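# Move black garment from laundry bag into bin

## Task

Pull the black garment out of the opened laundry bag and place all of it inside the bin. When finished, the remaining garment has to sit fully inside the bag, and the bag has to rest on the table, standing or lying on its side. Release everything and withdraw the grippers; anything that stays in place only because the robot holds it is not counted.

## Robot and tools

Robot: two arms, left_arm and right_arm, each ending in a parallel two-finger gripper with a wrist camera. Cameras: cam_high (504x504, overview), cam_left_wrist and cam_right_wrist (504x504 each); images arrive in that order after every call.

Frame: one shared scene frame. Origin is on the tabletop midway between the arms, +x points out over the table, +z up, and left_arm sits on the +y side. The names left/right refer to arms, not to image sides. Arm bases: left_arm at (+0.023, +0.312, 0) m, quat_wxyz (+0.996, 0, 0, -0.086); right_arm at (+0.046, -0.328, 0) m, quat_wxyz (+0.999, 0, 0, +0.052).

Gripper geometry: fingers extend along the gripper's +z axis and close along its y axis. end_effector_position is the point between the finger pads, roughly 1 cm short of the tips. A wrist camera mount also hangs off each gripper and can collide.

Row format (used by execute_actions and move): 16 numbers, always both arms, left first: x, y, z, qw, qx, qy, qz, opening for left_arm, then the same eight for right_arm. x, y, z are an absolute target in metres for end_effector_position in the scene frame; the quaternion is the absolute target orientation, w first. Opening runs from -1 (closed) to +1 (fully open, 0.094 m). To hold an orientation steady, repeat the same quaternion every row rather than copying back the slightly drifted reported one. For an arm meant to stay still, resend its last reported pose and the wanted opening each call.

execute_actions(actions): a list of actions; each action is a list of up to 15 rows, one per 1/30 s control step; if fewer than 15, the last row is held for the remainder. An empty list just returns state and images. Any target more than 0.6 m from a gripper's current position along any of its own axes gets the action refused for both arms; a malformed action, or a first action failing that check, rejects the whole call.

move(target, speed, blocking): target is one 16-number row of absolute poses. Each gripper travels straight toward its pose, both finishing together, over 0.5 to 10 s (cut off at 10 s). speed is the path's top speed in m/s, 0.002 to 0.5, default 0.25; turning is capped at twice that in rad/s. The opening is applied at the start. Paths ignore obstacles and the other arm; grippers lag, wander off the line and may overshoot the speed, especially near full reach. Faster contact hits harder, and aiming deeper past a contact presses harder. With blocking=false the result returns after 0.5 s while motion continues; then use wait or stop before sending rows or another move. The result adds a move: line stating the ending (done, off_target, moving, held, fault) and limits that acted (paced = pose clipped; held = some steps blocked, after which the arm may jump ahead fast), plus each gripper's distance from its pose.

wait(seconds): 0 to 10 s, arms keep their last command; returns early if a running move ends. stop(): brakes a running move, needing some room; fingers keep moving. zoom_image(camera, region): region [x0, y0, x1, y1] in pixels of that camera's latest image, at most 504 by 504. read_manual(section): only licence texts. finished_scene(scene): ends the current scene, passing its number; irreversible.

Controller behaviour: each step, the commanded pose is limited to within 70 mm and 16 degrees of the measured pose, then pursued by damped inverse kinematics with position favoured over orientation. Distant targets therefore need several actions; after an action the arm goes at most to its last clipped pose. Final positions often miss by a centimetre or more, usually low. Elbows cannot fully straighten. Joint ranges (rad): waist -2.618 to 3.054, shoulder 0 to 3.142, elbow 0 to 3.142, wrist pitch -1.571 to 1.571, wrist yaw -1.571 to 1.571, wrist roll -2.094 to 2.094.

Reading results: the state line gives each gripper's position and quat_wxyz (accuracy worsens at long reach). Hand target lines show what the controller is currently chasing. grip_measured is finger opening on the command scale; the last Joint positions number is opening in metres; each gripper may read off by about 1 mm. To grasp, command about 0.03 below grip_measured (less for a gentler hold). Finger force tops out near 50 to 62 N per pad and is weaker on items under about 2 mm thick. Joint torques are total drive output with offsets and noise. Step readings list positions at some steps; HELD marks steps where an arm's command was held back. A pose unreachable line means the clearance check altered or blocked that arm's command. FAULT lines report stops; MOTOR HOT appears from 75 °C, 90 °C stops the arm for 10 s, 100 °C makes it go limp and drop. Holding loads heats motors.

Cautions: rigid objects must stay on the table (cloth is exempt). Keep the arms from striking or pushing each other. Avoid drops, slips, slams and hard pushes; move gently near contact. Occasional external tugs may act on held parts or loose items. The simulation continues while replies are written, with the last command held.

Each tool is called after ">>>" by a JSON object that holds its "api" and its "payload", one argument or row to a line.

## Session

>>> {"api": "execute_actions", "payload": {
  "actions": []
}}

Scene clock: 0.00 s.
left_arm: end_effector_position=(+0.1921, +0.5257, +0.2161) grip_measured=+1.000 end_effector_quat_wxyz=(-0.158, -0.023, +0.866, +0.473) | right_arm: end_effector_position=(+0.3192, -0.3886, +0.1670) grip_measured=+1.000 end_effector_quat_wxyz=(+0.372, +0.539, +0.557, +0.510)
Joint positions: left_arm=[ 0.468  1.442  1.182 -1.402 -1.042  0.191  0.094] | right_arm=[-0.842  0.753  0.217  0.21  -0.884  1.455  0.094]
Joint velocities: left_arm=[-0.027 -0.017  0.002 -0.066  0.051  0.022  0.   ] | right_arm=[-0.012 -0.017  0.007 -0.051  0.007 -0.007  0.   ]
Joint torques (N m, as the arm reports them, + toward a larger angle): no reading
Hand target (left_arm): +0.193, +0.527, +0.222; -0.150, -0.030, +0.863, +0.481
Hand target (right_arm): +0.321, -0.389, +0.176; +0.384, +0.527, +0.560, +0.510

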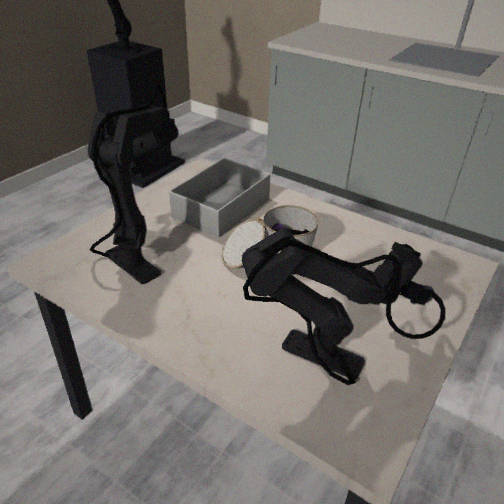

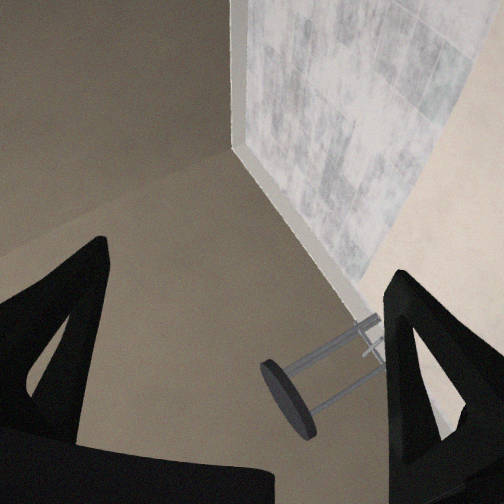

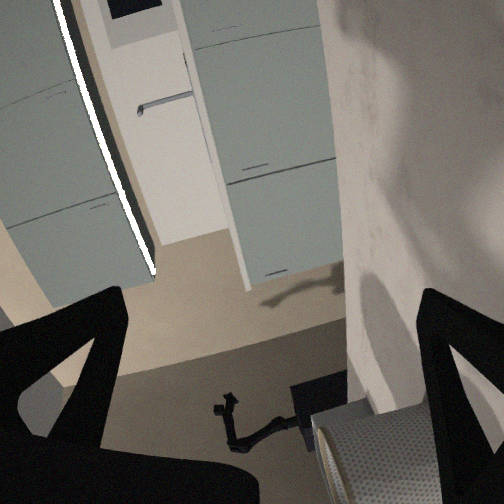

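Already open. Bag ≈ (0.37,-0.02).

>>> {"api": "move", "payload": {
  "target": [0.34,0.0,0.21,0.06,0,0.995,-0.06,1, 0.3192,-0.3886,0.167,0.372,0.539,0.557,0.51,1]
}}

Scene clock: 5.03 s.
left_arm: end_effector_position=(+0.3365, +0.0027, +0.1992) grip_measured=+1.000 end_effector_quat_wxyz=(+0.073, +0.005, +0.995, -0.060) | right_arm: end_effector_position=(+0.3192, -0.3886, +0.1670) grip_measured=+1.000 end_effector_quat_wxyz=(+0.371, +0.540, +0.557, +0.511)
Joint positions: left_arm=[-0.617  2.146  2.327 -1.563 -0.018 -0.777  0.094] | right_arm=[-0.842  0.753  0.217  0.21  -0.884  1.456  0.094]
Joint velocities: left_arm=[ 0.017 -0.002 -0.007  0.022 -0.037  0.007  0.   ] | right_arm=[-0.012  0.012 -0.017  0.007 -0.022 -0.037  0.   ]
Joint torques (N m, as the arm reports them, + toward a larger angle): left_arm=[  0.09 -13.     9.17   0.67   0.1   -0.03] | right_arm=[ 0.02 -0.38  6.77  1.84 -0.16 -0.02]
Hand target (left_arm): +0.337, -0.000, +0.208; +0.080, +0.002, +0.994, -0.072
Hand target (right_arm): +0.319, -0.389, +0.167; +0.372, +0.539, +0.557, +0.510
Off the commanded pose (left_arm): 0.012 m, 2 deg.
Off the commanded pose (right_arm): 0.000 m, 0 deg.
joint sent to its limit (left arm) — the command would take joint 4 (wrist pitch) past its lower limit, so that joint was sent only as far as its limit.
move: off_target (left_arm); limits=paced

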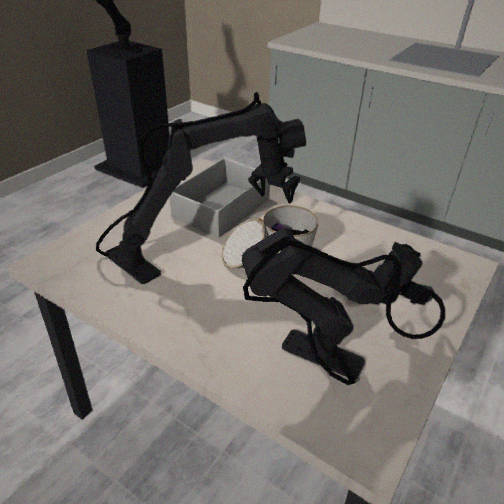

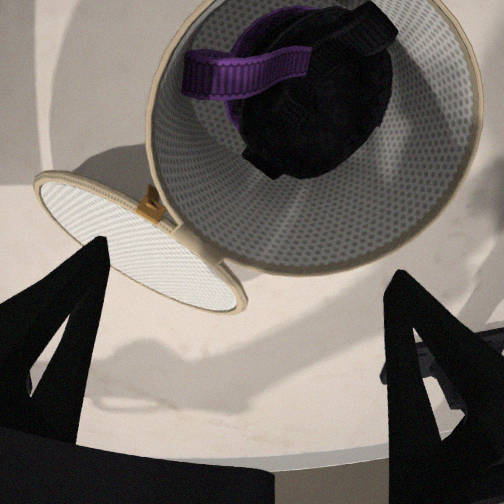

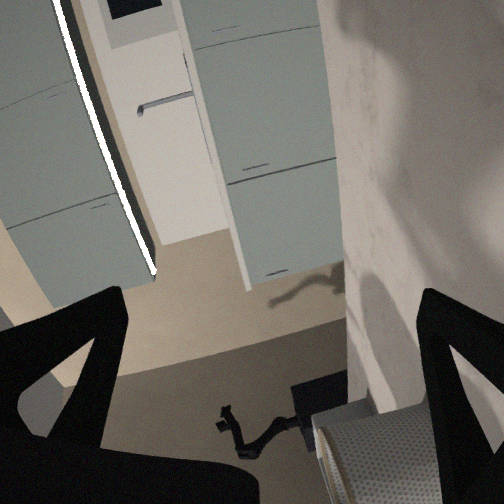

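>>> {"api": "move", "payload": {
  "target": [0.365,-0.065,0.14,0.08,0,0.99,-0.12,-0.3, 0.3192,-0.3886,0.167,0.372,0.539,0.557,0.51,1],
  "speed": 0.12
}}

>>> {"api": "zoom_image", "payload": {
  "camera": "cam_left_wrist",
  "region": [0, 0, 400, 300]
}}

Scene clock: 10.83 s.
left_arm: end_effector_position=(+0.3660, -0.0597, +0.1383) grip_measured=-0.297 end_effector_quat_wxyz=(+0.079, -0.000, +0.991, -0.113) | right_arm: end_effector_position=(+0.3192, -0.3886, +0.1670) grip_measured=+1.000 end_effector_quat_wxyz=(+0.371, +0.540, +0.557, +0.511)
Joint positions: left_arm=[-0.643  2.29   2.291 -1.299  0.04  -0.82   0.033] | right_arm=[-0.842  0.753  0.217  0.21  -0.884  1.456  0.094]
Joint velocities: left_arm=[ 0.017 -0.002  0.002  0.051 -0.007 -0.051  0.   ] | right_arm=[-0.012 -0.012 -0.002  0.007  0.007 -0.037  0.   ]
Joint torques (N m, as the arm reports them, + toward a larger angle): left_arm=[ -0.34 -14.88   6.51   1.01   0.11  -0.1 ] | right_arm=[ 0.01 -0.39  6.77  1.84 -0.16 -0.02]
Hand target (left_arm): +0.364, -0.064, +0.139; +0.080, +0.000, +0.990, -0.119
Hand target (right_arm): +0.319, -0.389, +0.167; +0.372, +0.539, +0.557, +0.510
Off the commanded pose (left_arm): 0.006 m, 1 deg.
Off the commanded pose (right_arm): 0.000 m, 0 deg.
move: done

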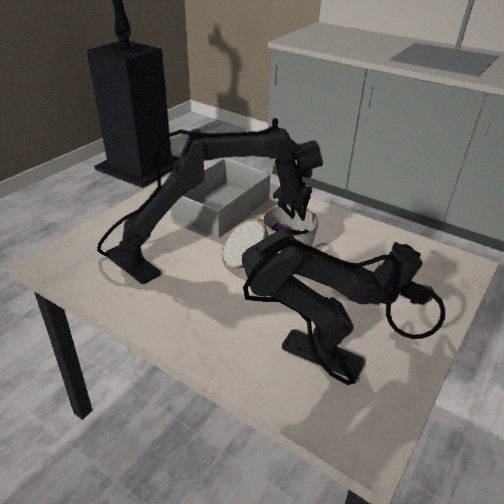

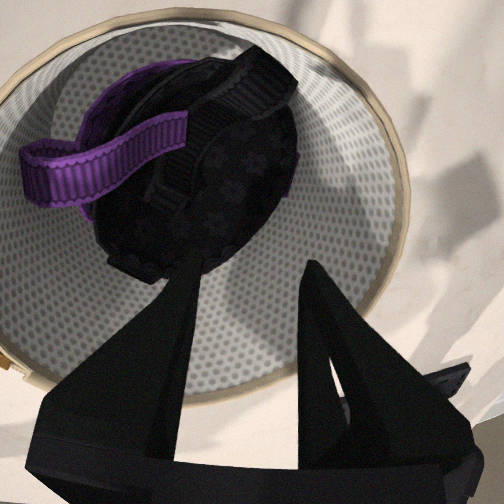

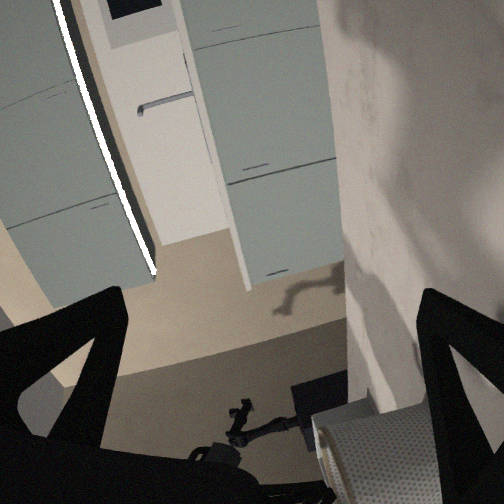

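Region (0, 0, 400, 300) of cam_left_wrist's 504x504 image, scaled by 1.260, with more detail than that image has; it fills the top 378 rows of this view, and the rest is white.

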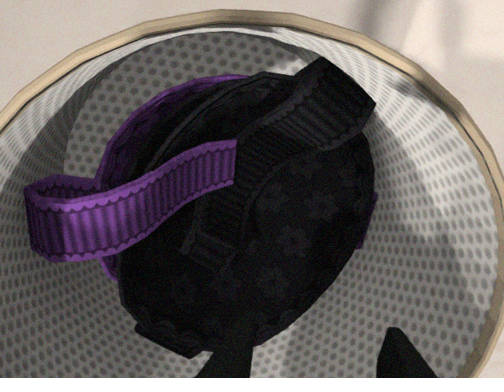

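>>> {"api": "move", "payload": {
  "target": [0.328,-0.017,0.115,-0.03,0.17,0.985,0,-0.15, 0.3192,-0.3886,0.167,0.372,0.539,0.557,0.51,1],
  "speed": 0.1
}}

Scene clock: 18.57 s.
left_arm: end_effector_position=(+0.3291, -0.0224, +0.1071) grip_measured=-0.153 end_effector_quat_wxyz=(-0.019, +0.164, +0.986, -0.015) | right_arm: end_effector_position=(+0.3192, -0.3886, +0.1670) grip_measured=+1.000 end_effector_quat_wxyz=(+0.371, +0.540, +0.557, +0.511)
Joint positions: left_arm=[-0.643  2.374  2.347 -1.556  0.047 -0.484  0.04 ] | right_arm=[-0.842  0.753  0.217  0.21  -0.884  1.457  0.094]
Joint velocities: left_arm=[-0.012  0.012  0.002  0.007 -0.051  0.051 -0.001] | right_arm=[ 0.007  0.002  0.007 -0.037 -0.007  0.037  0.   ]
Joint torques (N m, as the arm reports them, + toward a larger angle): left_arm=[  0.27 -16.95   5.49   0.19  -0.08   0.14] | right_arm=[ 0.   -0.38  6.76  1.85 -0.16 -0.03]
Hand target (left_arm): +0.328, -0.017, +0.115; -0.015, +0.169, +0.985, -0.012
Hand target (right_arm): +0.319, -0.389, +0.167; +0.372, +0.539, +0.557, +0.510
Off the commanded pose (left_arm): 0.010 m, 2 deg.
Off the commanded pose (right_arm): 0.000 m, 0 deg.
joint sent to its limit (left arm) — the command would take joint 4 (wrist pitch) past its lower limit, so that joint was sent only as far as its limit.
move: done

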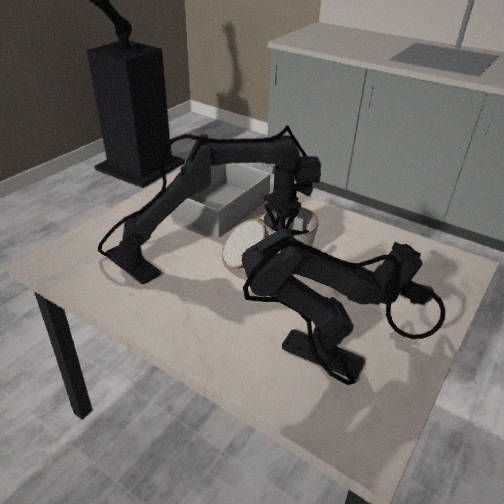

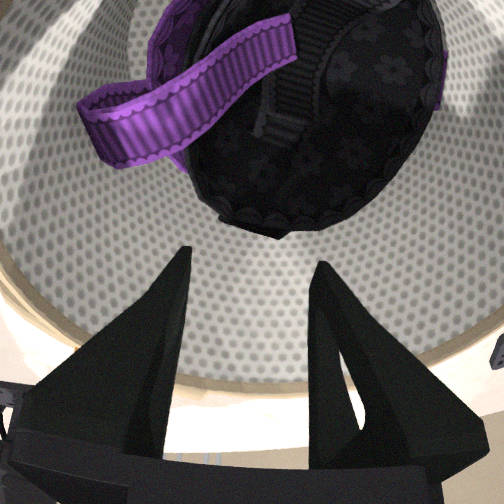

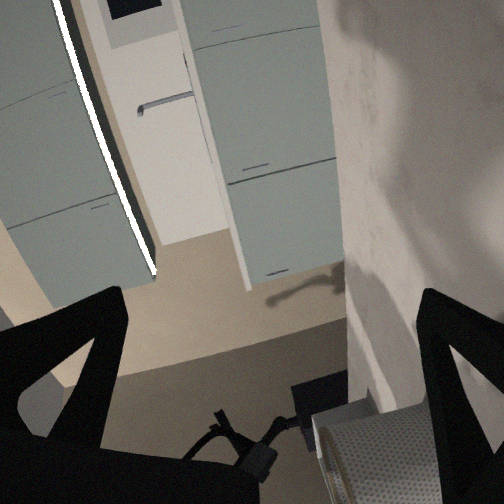

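>>> {"api": "move", "payload": {
  "target": [0.31,-0.009,0.092,-0.07,0.17,0.983,0.012,-0.2, 0.3192,-0.3886,0.167,0.372,0.539,0.557,0.51,1],
  "speed": 0.05
}}

>>> {"api": "move", "payload": {
  "target": [0.31,-0.009,0.066,-0.07,0.17,0.983,0.012,-0.2, 0.3192,-0.3886,0.167,0.372,0.539,0.557,0.51,1],
  "speed": 0.05
}}

Scene clock: 22.97 s.
left_arm: end_effector_position=(+0.3150, -0.0102, +0.0863) grip_measured=-0.197 end_effector_quat_wxyz=(-0.058, +0.164, +0.985, +0.008) | right_arm: end_effector_position=(+0.3192, -0.3886, +0.1670) grip_measured=+1.000 end_effector_quat_wxyz=(+0.371, +0.540, +0.557, +0.511)
Joint positions: left_arm=[-0.643  2.374  2.258 -1.557  0.058 -0.481  0.038] | right_arm=[-0.842  0.753  0.217  0.21  -0.884  1.458  0.094]
Joint velocities: left_arm=[ 0.007 -0.012 -0.007 -0.051 -0.007 -0.022  0.   ] | right_arm=[-0.022 -0.007 -0.007 -0.066 -0.022  0.007  0.   ]
Joint torques (N m, as the arm reports them, + toward a larger angle): left_arm=[ -0.43 -16.48   5.47   0.01   0.12   0.13] | right_arm=[ 0.01 -0.39  6.77  1.85 -0.16 -0.03]
Hand target (left_arm): +0.310, -0.009, +0.092; -0.062, +0.170, +0.984, +0.006
Hand target (right_arm): +0.319, -0.389, +0.167; +0.372, +0.539, +0.557, +0.510
Off the commanded pose (left_arm): 0.008 m, 2 deg.
Off the commanded pose (right_arm): 0.000 m, 0 deg.
joint sent to its limit (left arm) — the command would take joint 4 (wrist pitch) past its lower limit, so that joint was sent only as far as its limit.
move: done

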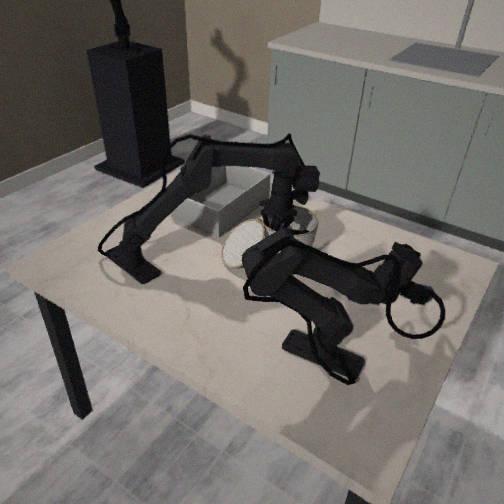

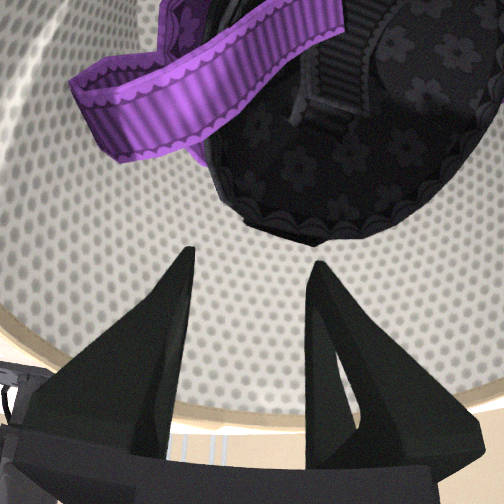

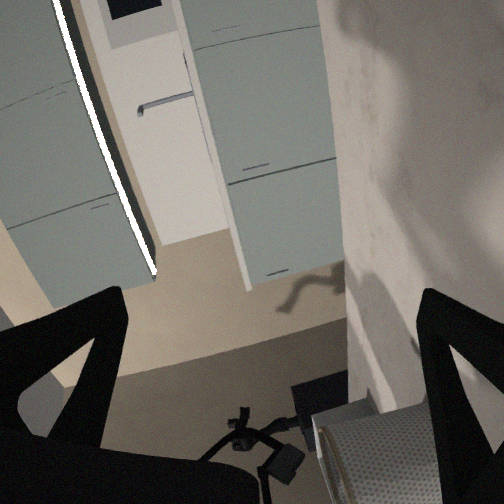

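Scene clock: 23.70 s.
left_arm: end_effector_position=(+0.3098, -0.0054, +0.0689) grip_measured=-0.197 end_effector_quat_wxyz=(-0.073, +0.164, +0.984, +0.017) | right_arm: end_effector_position=(+0.3192, -0.3886, +0.1670) grip_measured=+1.000 end_effector_quat_wxyz=(+0.371, +0.540, +0.557, +0.511)
Joint positions: left_arm=[-0.643  2.374  2.185 -1.519  0.061 -0.48   0.038] | right_arm=[-0.842  0.753  0.217  0.21  -0.884  1.458  0.094]
Joint velocities: left_arm=[-0.032  0.007 -0.007  0.022  0.066  0.007 -0.002] | right_arm=[ 0.002 -0.002 -0.002 -0.11  -0.051 -0.022  0.   ]
Joint torques (N m, as the arm reports them, + toward a larger angle): left_arm=[  0.02 -14.82   5.46   0.26   0.14   0.05] | right_arm=[ 0.   -0.39  6.76  1.85 -0.16 -0.04]
Hand target (left_arm): +0.310, -0.009, +0.066; -0.070, +0.170, +0.983, +0.012
Hand target (right_arm): +0.319, -0.389, +0.167; +0.372, +0.539, +0.557, +0.510
Off the commanded pose (left_arm): 0.005 m, 1 deg.
Off the commanded pose (right_arm): 0.000 m, 0 deg.
move: done

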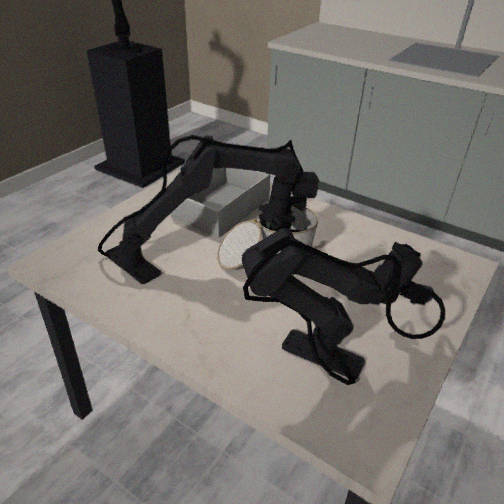

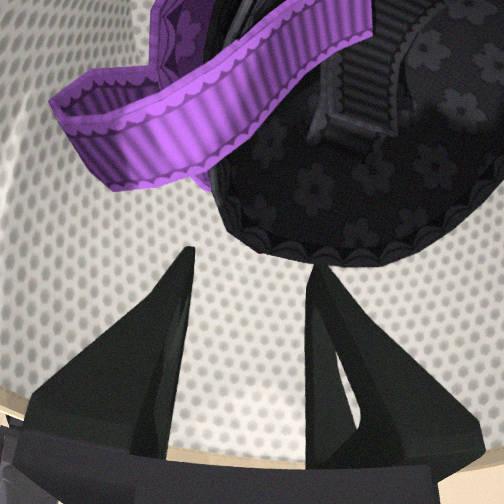

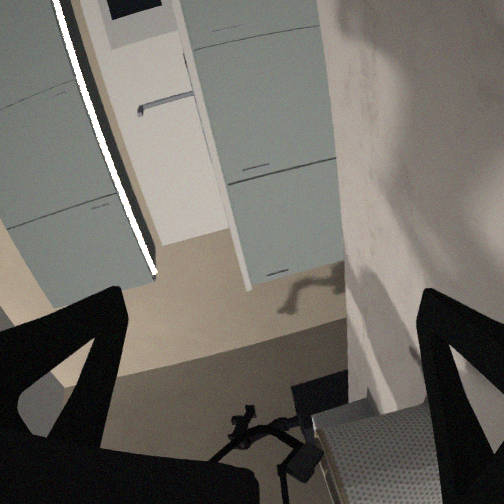

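>>> {"api": "move", "payload": {
  "target": [0.318,-0.012,0.095,-0.05,0.17,0.984,0.01,-0.2, 0.3192,-0.3886,0.167,0.372,0.539,0.557,0.51,1],
  "speed": 0.05
}}

>>> {"api": "move", "payload": {
  "target": [0.328,-0.016,0.062,-0.05,0.17,0.984,0.01,-0.2, 0.3192,-0.3886,0.167,0.372,0.539,0.557,0.51,1],
  "speed": 0.04
}}

Scene clock: 29.13 s.
left_arm: end_effector_position=(+0.3156, -0.0108, +0.0854) grip_measured=-0.197 end_effector_quat_wxyz=(-0.057, +0.165, +0.985, +0.007) | right_arm: end_effector_position=(+0.3192, -0.3886, +0.1670) grip_measured=+1.000 end_effector_quat_wxyz=(+0.371, +0.540, +0.556, +0.511)
Joint positions: left_arm=[-0.643  2.376  2.257 -1.553  0.058 -0.48   0.038] | right_arm=[-0.842  0.753  0.217  0.21  -0.884  1.458  0.094]
Joint velocities: left_arm=[-0.017 -0.007  0.007 -0.007  0.007  0.007 -0.   ] | right_arm=[-0.002 -0.012  0.002  0.022 -0.007 -0.022  0.   ]
Joint torques (N m, as the arm reports them, + toward a larger angle): left_arm=[ -0.44 -15.25   8.98   0.    -0.01   0.07] | right_arm=[ 0.01 -0.39  6.76  1.85 -0.16 -0.04]
Hand target (left_arm): +0.318, -0.012, +0.095; -0.045, +0.170, +0.984, +0.007
Hand target (right_arm): +0.319, -0.389, +0.167; +0.372, +0.539, +0.557, +0.510
Off the commanded pose (left_arm): 0.010 m, 1 deg.
Off the commanded pose (right_arm): 0.000 m, 0 deg.
joint sent to its limit (left arm) — the command would take joint 4 (wrist pitch) past its lower limit, so that joint was sent only as far as its limit.
move: done

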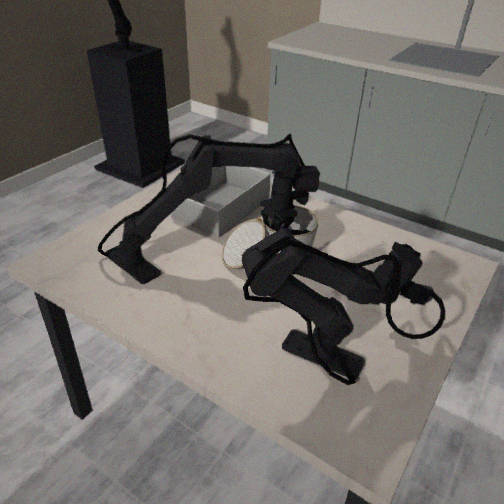

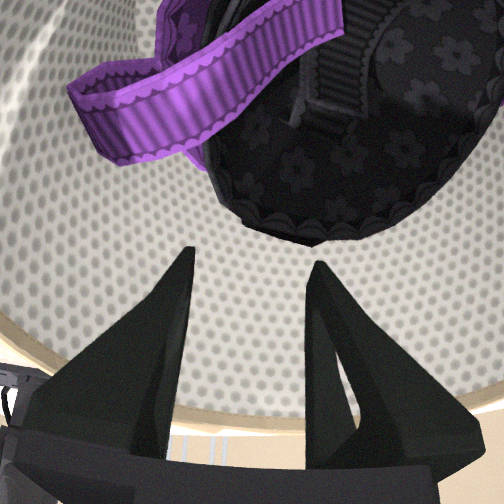

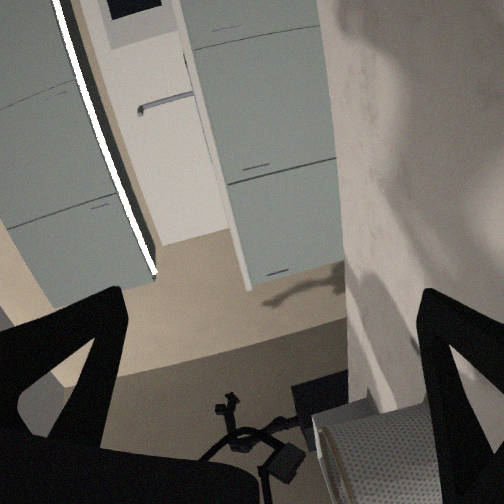

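Scene clock: 30.13 s.
left_arm: end_effector_position=(+0.3221, -0.0173, +0.0640) grip_measured=-0.197 end_effector_quat_wxyz=(-0.058, +0.168, +0.984, +0.008) | right_arm: end_effector_position=(+0.3192, -0.3886, +0.1670) grip_measured=+1.000 end_effector_quat_wxyz=(+0.371, +0.540, +0.556, +0.511)
Joint positions: left_arm=[-0.643  2.424  2.257 -1.507  0.056 -0.474  0.038] | right_arm=[-0.842  0.753  0.217  0.21  -0.884  1.458  0.094]
Joint velocities: left_arm=[ 0.007  0.012  0.012 -0.051 -0.022  0.007 -0.   ] | right_arm=[ 0.002 -0.012  0.017 -0.066 -0.051  0.007  0.   ]
Joint torques (N m, as the arm reports them, + toward a larger angle): left_arm=[  0.53 -14.93   6.06   0.29  -0.11   0.08] | right_arm=[ 0.02 -0.39  6.76  1.85 -0.16 -0.04]
Hand target (left_arm): +0.328, -0.016, +0.062; -0.050, +0.170, +0.984, +0.010
Hand target (right_arm): +0.319, -0.389, +0.167; +0.372, +0.539, +0.557, +0.510
Off the commanded pose (left_arm): 0.006 m, 1 deg.
Off the commanded pose (right_arm): 0.000 m, 0 deg.
move: done

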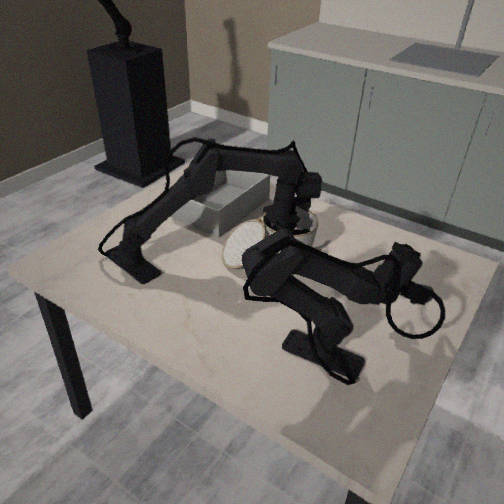

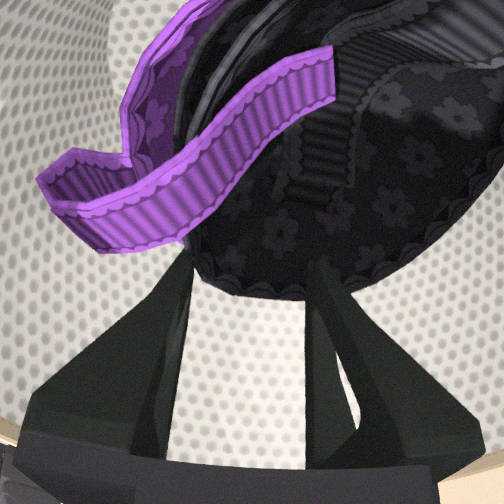

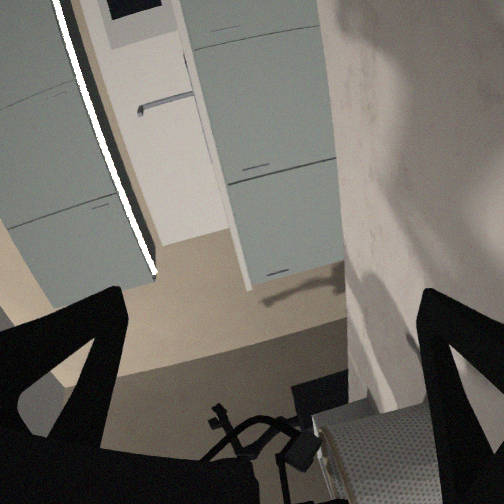

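>>> {"api": "move", "payload": {
  "target": [0.328,-0.016,0.059,-0.05,0.17,0.984,0.01,-1, 0.3192,-0.3886,0.167,0.372,0.539,0.557,0.51,1],
  "speed": 0.04
}}

>>> {"api": "move", "payload": {
  "target": [0.335,-0.03,0.12,0,0.17,0.985,0,-1, 0.3192,-0.3886,0.167,0.372,0.539,0.557,0.51,1],
  "speed": 0.04
}}

Scene clock: 34.77 s.
left_arm: end_effector_position=(+0.3233, -0.0183, +0.0638) grip_measured=-0.978 end_effector_quat_wxyz=(-0.055, +0.168, +0.984, +0.007) | right_arm: end_effector_position=(+0.3192, -0.3886, +0.1670) grip_measured=+1.000 end_effector_quat_wxyz=(+0.371, +0.540, +0.556, +0.511)
Joint positions: left_arm=[-0.643  2.424  2.257 -1.501  0.055 -0.474  0.001] | right_arm=[-0.842  0.753  0.217  0.21  -0.884  1.458  0.094]
Joint velocities: left_arm=[ 0.002 -0.007 -0.002  0.022 -0.051 -0.051 -0.   ] | right_arm=[-0.002  0.002  0.002 -0.007 -0.051  0.037  0.   ]
Joint torques (N m, as the arm reports them, + toward a larger angle): left_arm=[  0.8  -14.86   5.44   0.35  -0.14   0.16] | right_arm=[ 0.01 -0.39  6.76  1.85 -0.16 -0.04]
Hand target (left_arm): +0.328, -0.016, +0.059; -0.050, +0.170, +0.984, +0.010
Hand target (right_arm): +0.319, -0.389, +0.167; +0.372, +0.539, +0.557, +0.510
Off the commanded pose (left_arm): 0.007 m, 1 deg.
Off the commanded pose (right_arm): 0.000 m, 0 deg.
move: done

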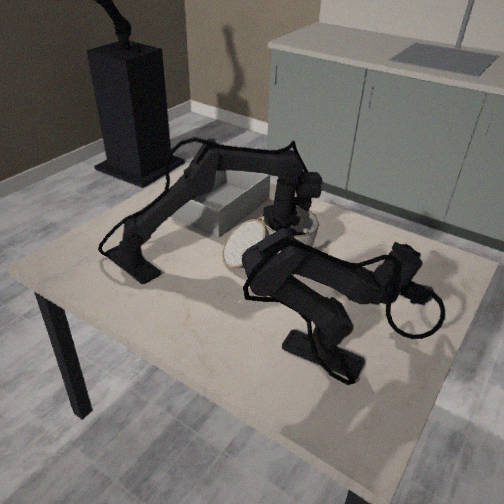

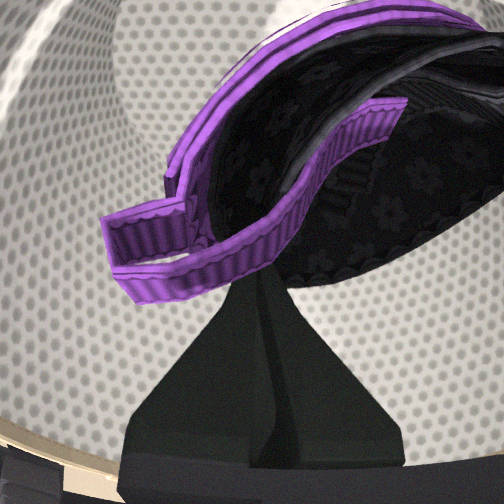

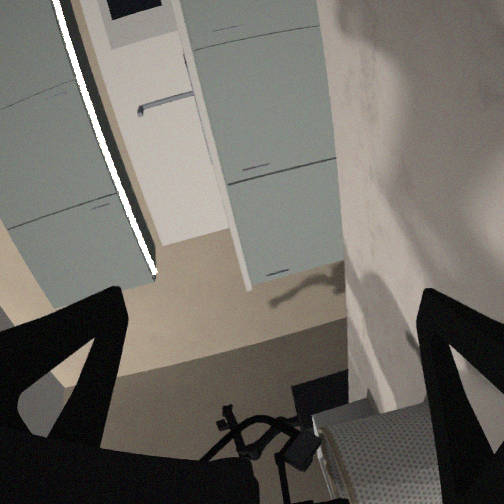

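Scene clock: 36.67 s.
left_arm: end_effector_position=(+0.3338, -0.0264, +0.0993) grip_measured=-0.978 end_effector_quat_wxyz=(-0.010, +0.170, +0.985, -0.001) | right_arm: end_effector_position=(+0.3192, -0.3886, +0.1670) grip_measured=+1.000 end_effector_quat_wxyz=(+0.371, +0.540, +0.556, +0.511)
Joint positions: left_arm=[-0.654  2.412  2.385 -1.558  0.014 -0.484  0.001] | right_arm=[-0.842  0.753  0.217  0.21  -0.884  1.459  0.094]
Joint velocities: left_arm=[ 0.002 -0.007 -0.017 -0.037 -0.022  0.051  0.   ] | right_arm=[-0.007  0.022  0.007 -0.037  0.022  0.007  0.   ]
Joint torques (N m, as the arm reports them, + toward a larger angle): left_arm=[ -0.79 -17.61   9.45   0.15  -0.08  -0.11] | right_arm=[ 0.02 -0.39  6.76  1.85 -0.16 -0.04]
Hand target (left_arm): +0.335, -0.030, +0.119; +0.013, +0.170, +0.985, -0.010
Hand target (right_arm): +0.319, -0.389, +0.167; +0.372, +0.539, +0.557, +0.510
Off the commanded pose (left_arm): 0.021 m, 1 deg.
Off the commanded pose (right_arm): 0.000 m, 0 deg.
joint sent to its limit (left arm) — the command would take joint 4 (wrist pitch) past its lower limit, so that joint was sent only as far as its limit.
move: off_target (left_arm)

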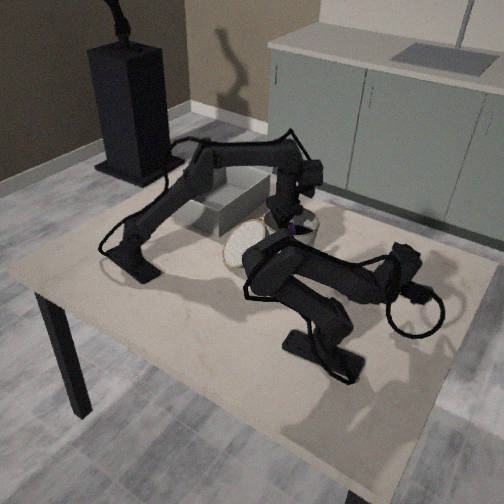

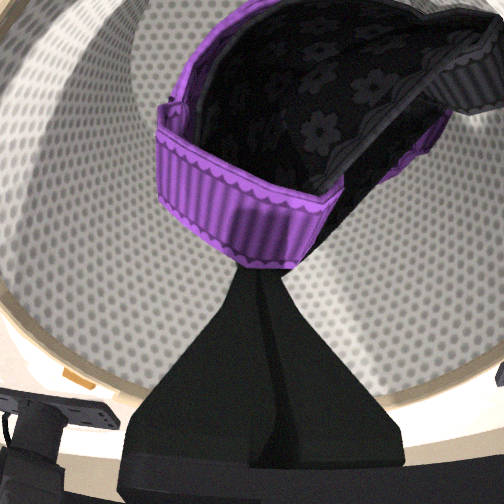

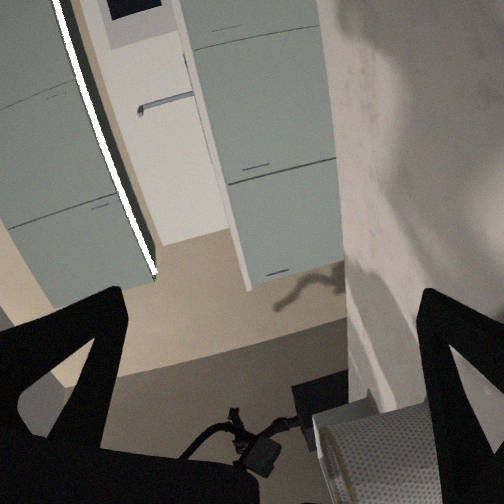

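>>> {"api": "move", "payload": {
  "target": [0.345,-0.035,0.19,0.08,0.17,0.98,-0.06,-1, 0.3192,-0.3886,0.167,0.372,0.539,0.557,0.51,1],
  "speed": 0.04
}}

Scene clock: 41.20 s.
left_arm: end_effector_position=(+0.3437, -0.0363, +0.1679) grip_measured=-0.978 end_effector_quat_wxyz=(+0.066, +0.170, +0.982, -0.058) | right_arm: end_effector_position=(+0.3192, -0.3886, +0.1670) grip_measured=+1.000 end_effector_quat_wxyz=(+0.371, +0.541, +0.556, +0.511)
Joint positions: left_arm=[-0.654  2.312  2.477 -1.559  0.011 -0.484  0.001] | right_arm=[-0.842  0.753  0.217  0.21  -0.884  1.459  0.094]
Joint velocities: left_arm=[ 0.027  0.007 -0.012  0.007 -0.037  0.007 -0.   ] | right_arm=[ 0.002 -0.012  0.002 -0.022 -0.007  0.007  0.   ]
Joint torques (N m, as the arm reports them, + toward a larger angle): left_arm=[  0.07 -16.99   9.33   0.61  -0.13   0.04] | right_arm=[ 0.01 -0.38  6.76  1.84 -0.16 -0.05]
Hand target (left_arm): +0.345, -0.035, +0.189; +0.090, +0.170, +0.979, -0.068
Hand target (right_arm): +0.319, -0.389, +0.167; +0.372, +0.539, +0.557, +0.510
Off the commanded pose (left_arm): 0.022 m, 2 deg.
Off the commanded pose (right_arm): 0.000 m, 0 deg.
joint sent to its limit (left arm) — the command would take joint 4 (wrist pitch) past its lower limit, so that joint was sent only as far as its limit.
move: off_target (left_arm)

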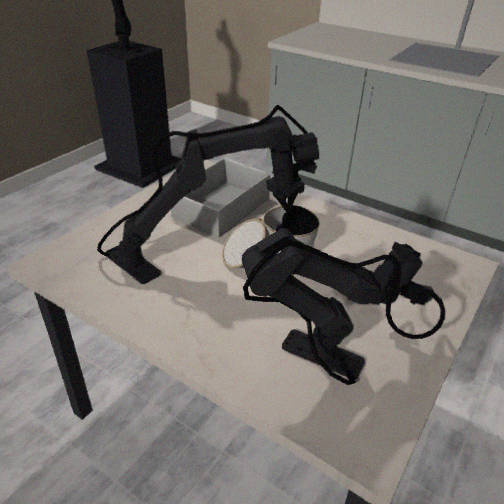

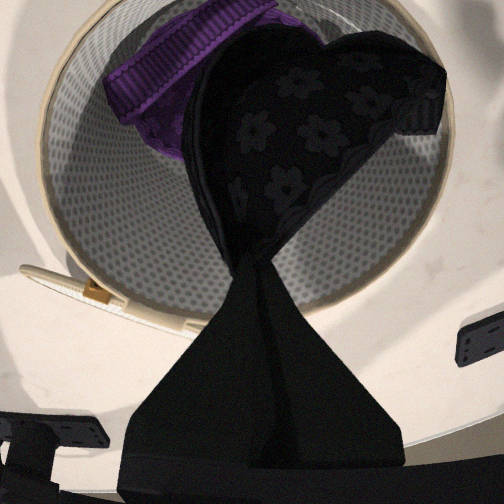

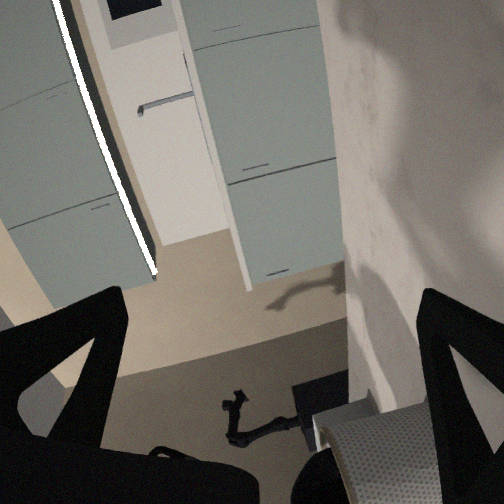

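Strap slipped off.

>>> {"api": "move", "payload": {
  "target": [0.335,-0.015,0.36,0.27,0.15,0.93,-0.2,-1, 0.3192,-0.3886,0.167,0.372,0.539,0.557,0.51,1],
  "speed": 0.1
}}

>>> {"api": "move", "payload": {
  "target": [0.37,0.305,0.32,0.2,0,0.98,0,-1, 0.3192,-0.3886,0.167,0.372,0.539,0.557,0.51,1],
  "speed": 0.15
}}

Scene clock: 51.70 s.
left_arm: end_effector_position=(+0.3330, -0.0219, +0.3533) grip_measured=-0.978 end_effector_quat_wxyz=(+0.260, +0.160, +0.931, -0.200) | right_arm: end_effector_position=(+0.3192, -0.3886, +0.1670) grip_measured=+1.000 end_effector_quat_wxyz=(+0.370, +0.541, +0.556, +0.511)
Joint positions: left_arm=[-0.654  2.051  2.697 -1.547  0.    -0.485  0.001] | right_arm=[-0.842  0.753  0.217  0.21  -0.884  1.46   0.094]
Joint velocities: left_arm=[-0.007 -0.007  0.017 -0.022  0.022  0.007  0.001] | right_arm=[-0.007 -0.002  0.012  0.022 -0.051 -0.022  0.   ]
Joint torques (N m, as the arm reports them, + toward a larger angle): left_arm=[  0.55 -10.32   7.77   1.5   -0.1   -0.08] | right_arm=[ 0.01 -0.39  6.76  1.84 -0.16 -0.05]
Hand target (left_arm): +0.337, -0.017, +0.360; +0.271, +0.151, +0.929, -0.200
Hand target (right_arm): +0.319, -0.389, +0.167; +0.372, +0.539, +0.557, +0.510
Off the commanded pose (left_arm): 0.010 m, 2 deg.
Off the commanded pose (right_arm): 0.000 m, 0 deg.
move: done

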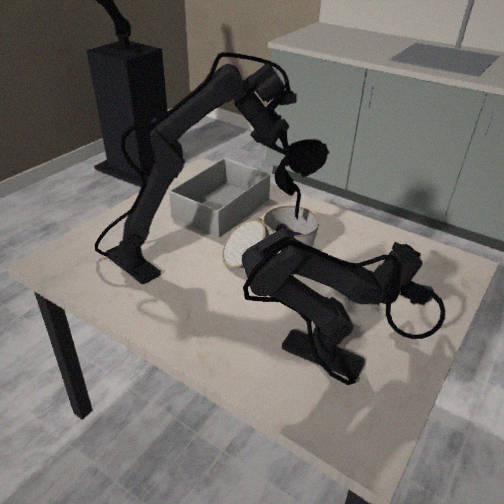

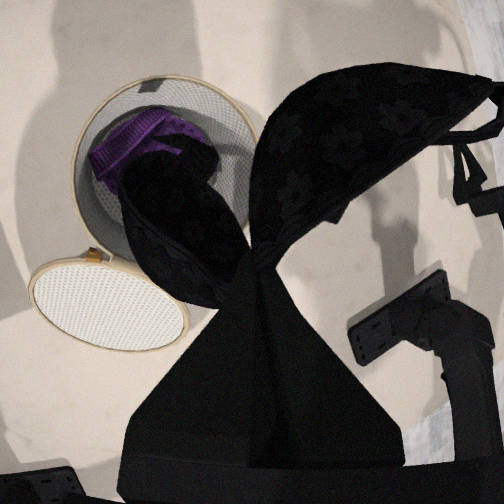

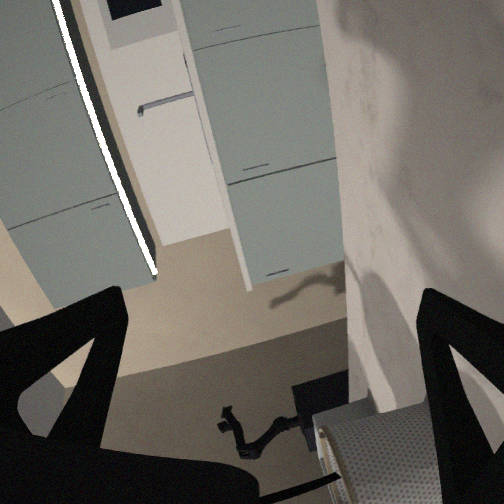

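Scene clock: 54.37 s.
left_arm: end_effector_position=(+0.3780, +0.3041, +0.3178) grip_measured=-0.978 end_effector_quat_wxyz=(+0.226, -0.005, +0.974, -0.010) | right_arm: end_effector_position=(+0.3192, -0.3886, +0.1670) grip_measured=+1.000 end_effector_quat_wxyz=(+0.370, +0.541, +0.556, +0.511)
Joint positions: left_arm=[ 0.149  1.686  2.133 -1.562  0.007 -0.036  0.001] | right_arm=[-0.842  0.753  0.217  0.21  -0.884  1.46   0.094]
Joint velocities: left_arm=[-0.002  0.007  0.002 -0.007  0.037 -0.022 -0.   ] | right_arm=[ 0.007  0.002  0.002 -0.037  0.007 -0.081  0.   ]
Joint torques (N m, as the arm reports them, + toward a larger angle): left_arm=[ 0.41 -9.13  4.93  1.14 -0.03  0.14] | right_arm=[ 0.01 -0.39  6.76  1.85 -0.16 -0.06]
Hand target (left_arm): +0.372, +0.306, +0.320; +0.227, -0.002, +0.974, -0.006
Hand target (right_arm): +0.319, -0.389, +0.167; +0.372, +0.539, +0.557, +0.510
Off the commanded pose (left_arm): 0.008 m, 3 deg.
Off the commanded pose (right_arm): 0.000 m, 0 deg.
joint sent to its limit (left arm) — the command would take joint 4 (wrist pitch) past its lower limit, so that joint was sent only as far as its limit.
move: off_target (left_arm)

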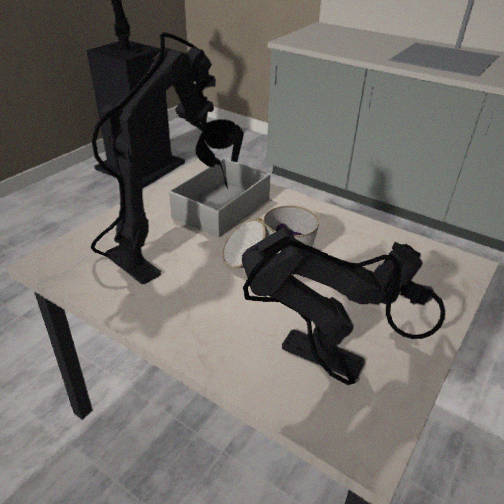

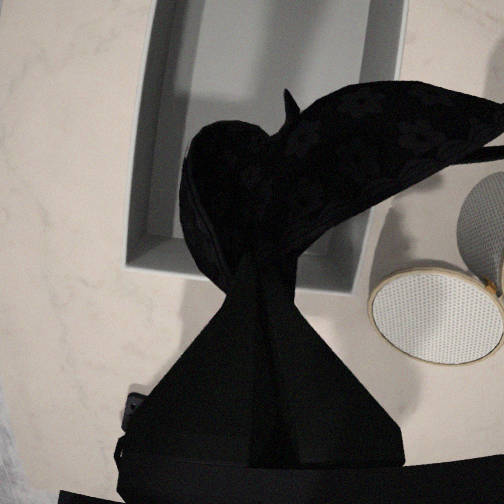

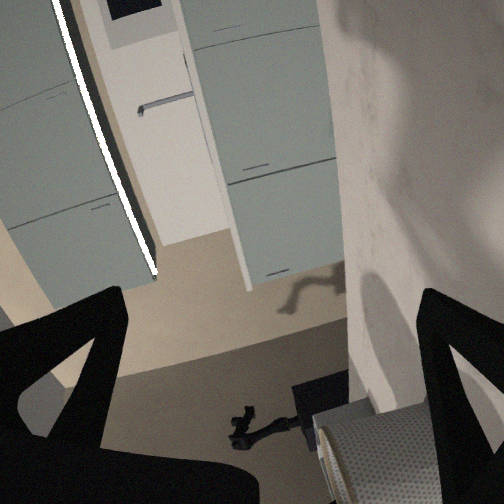

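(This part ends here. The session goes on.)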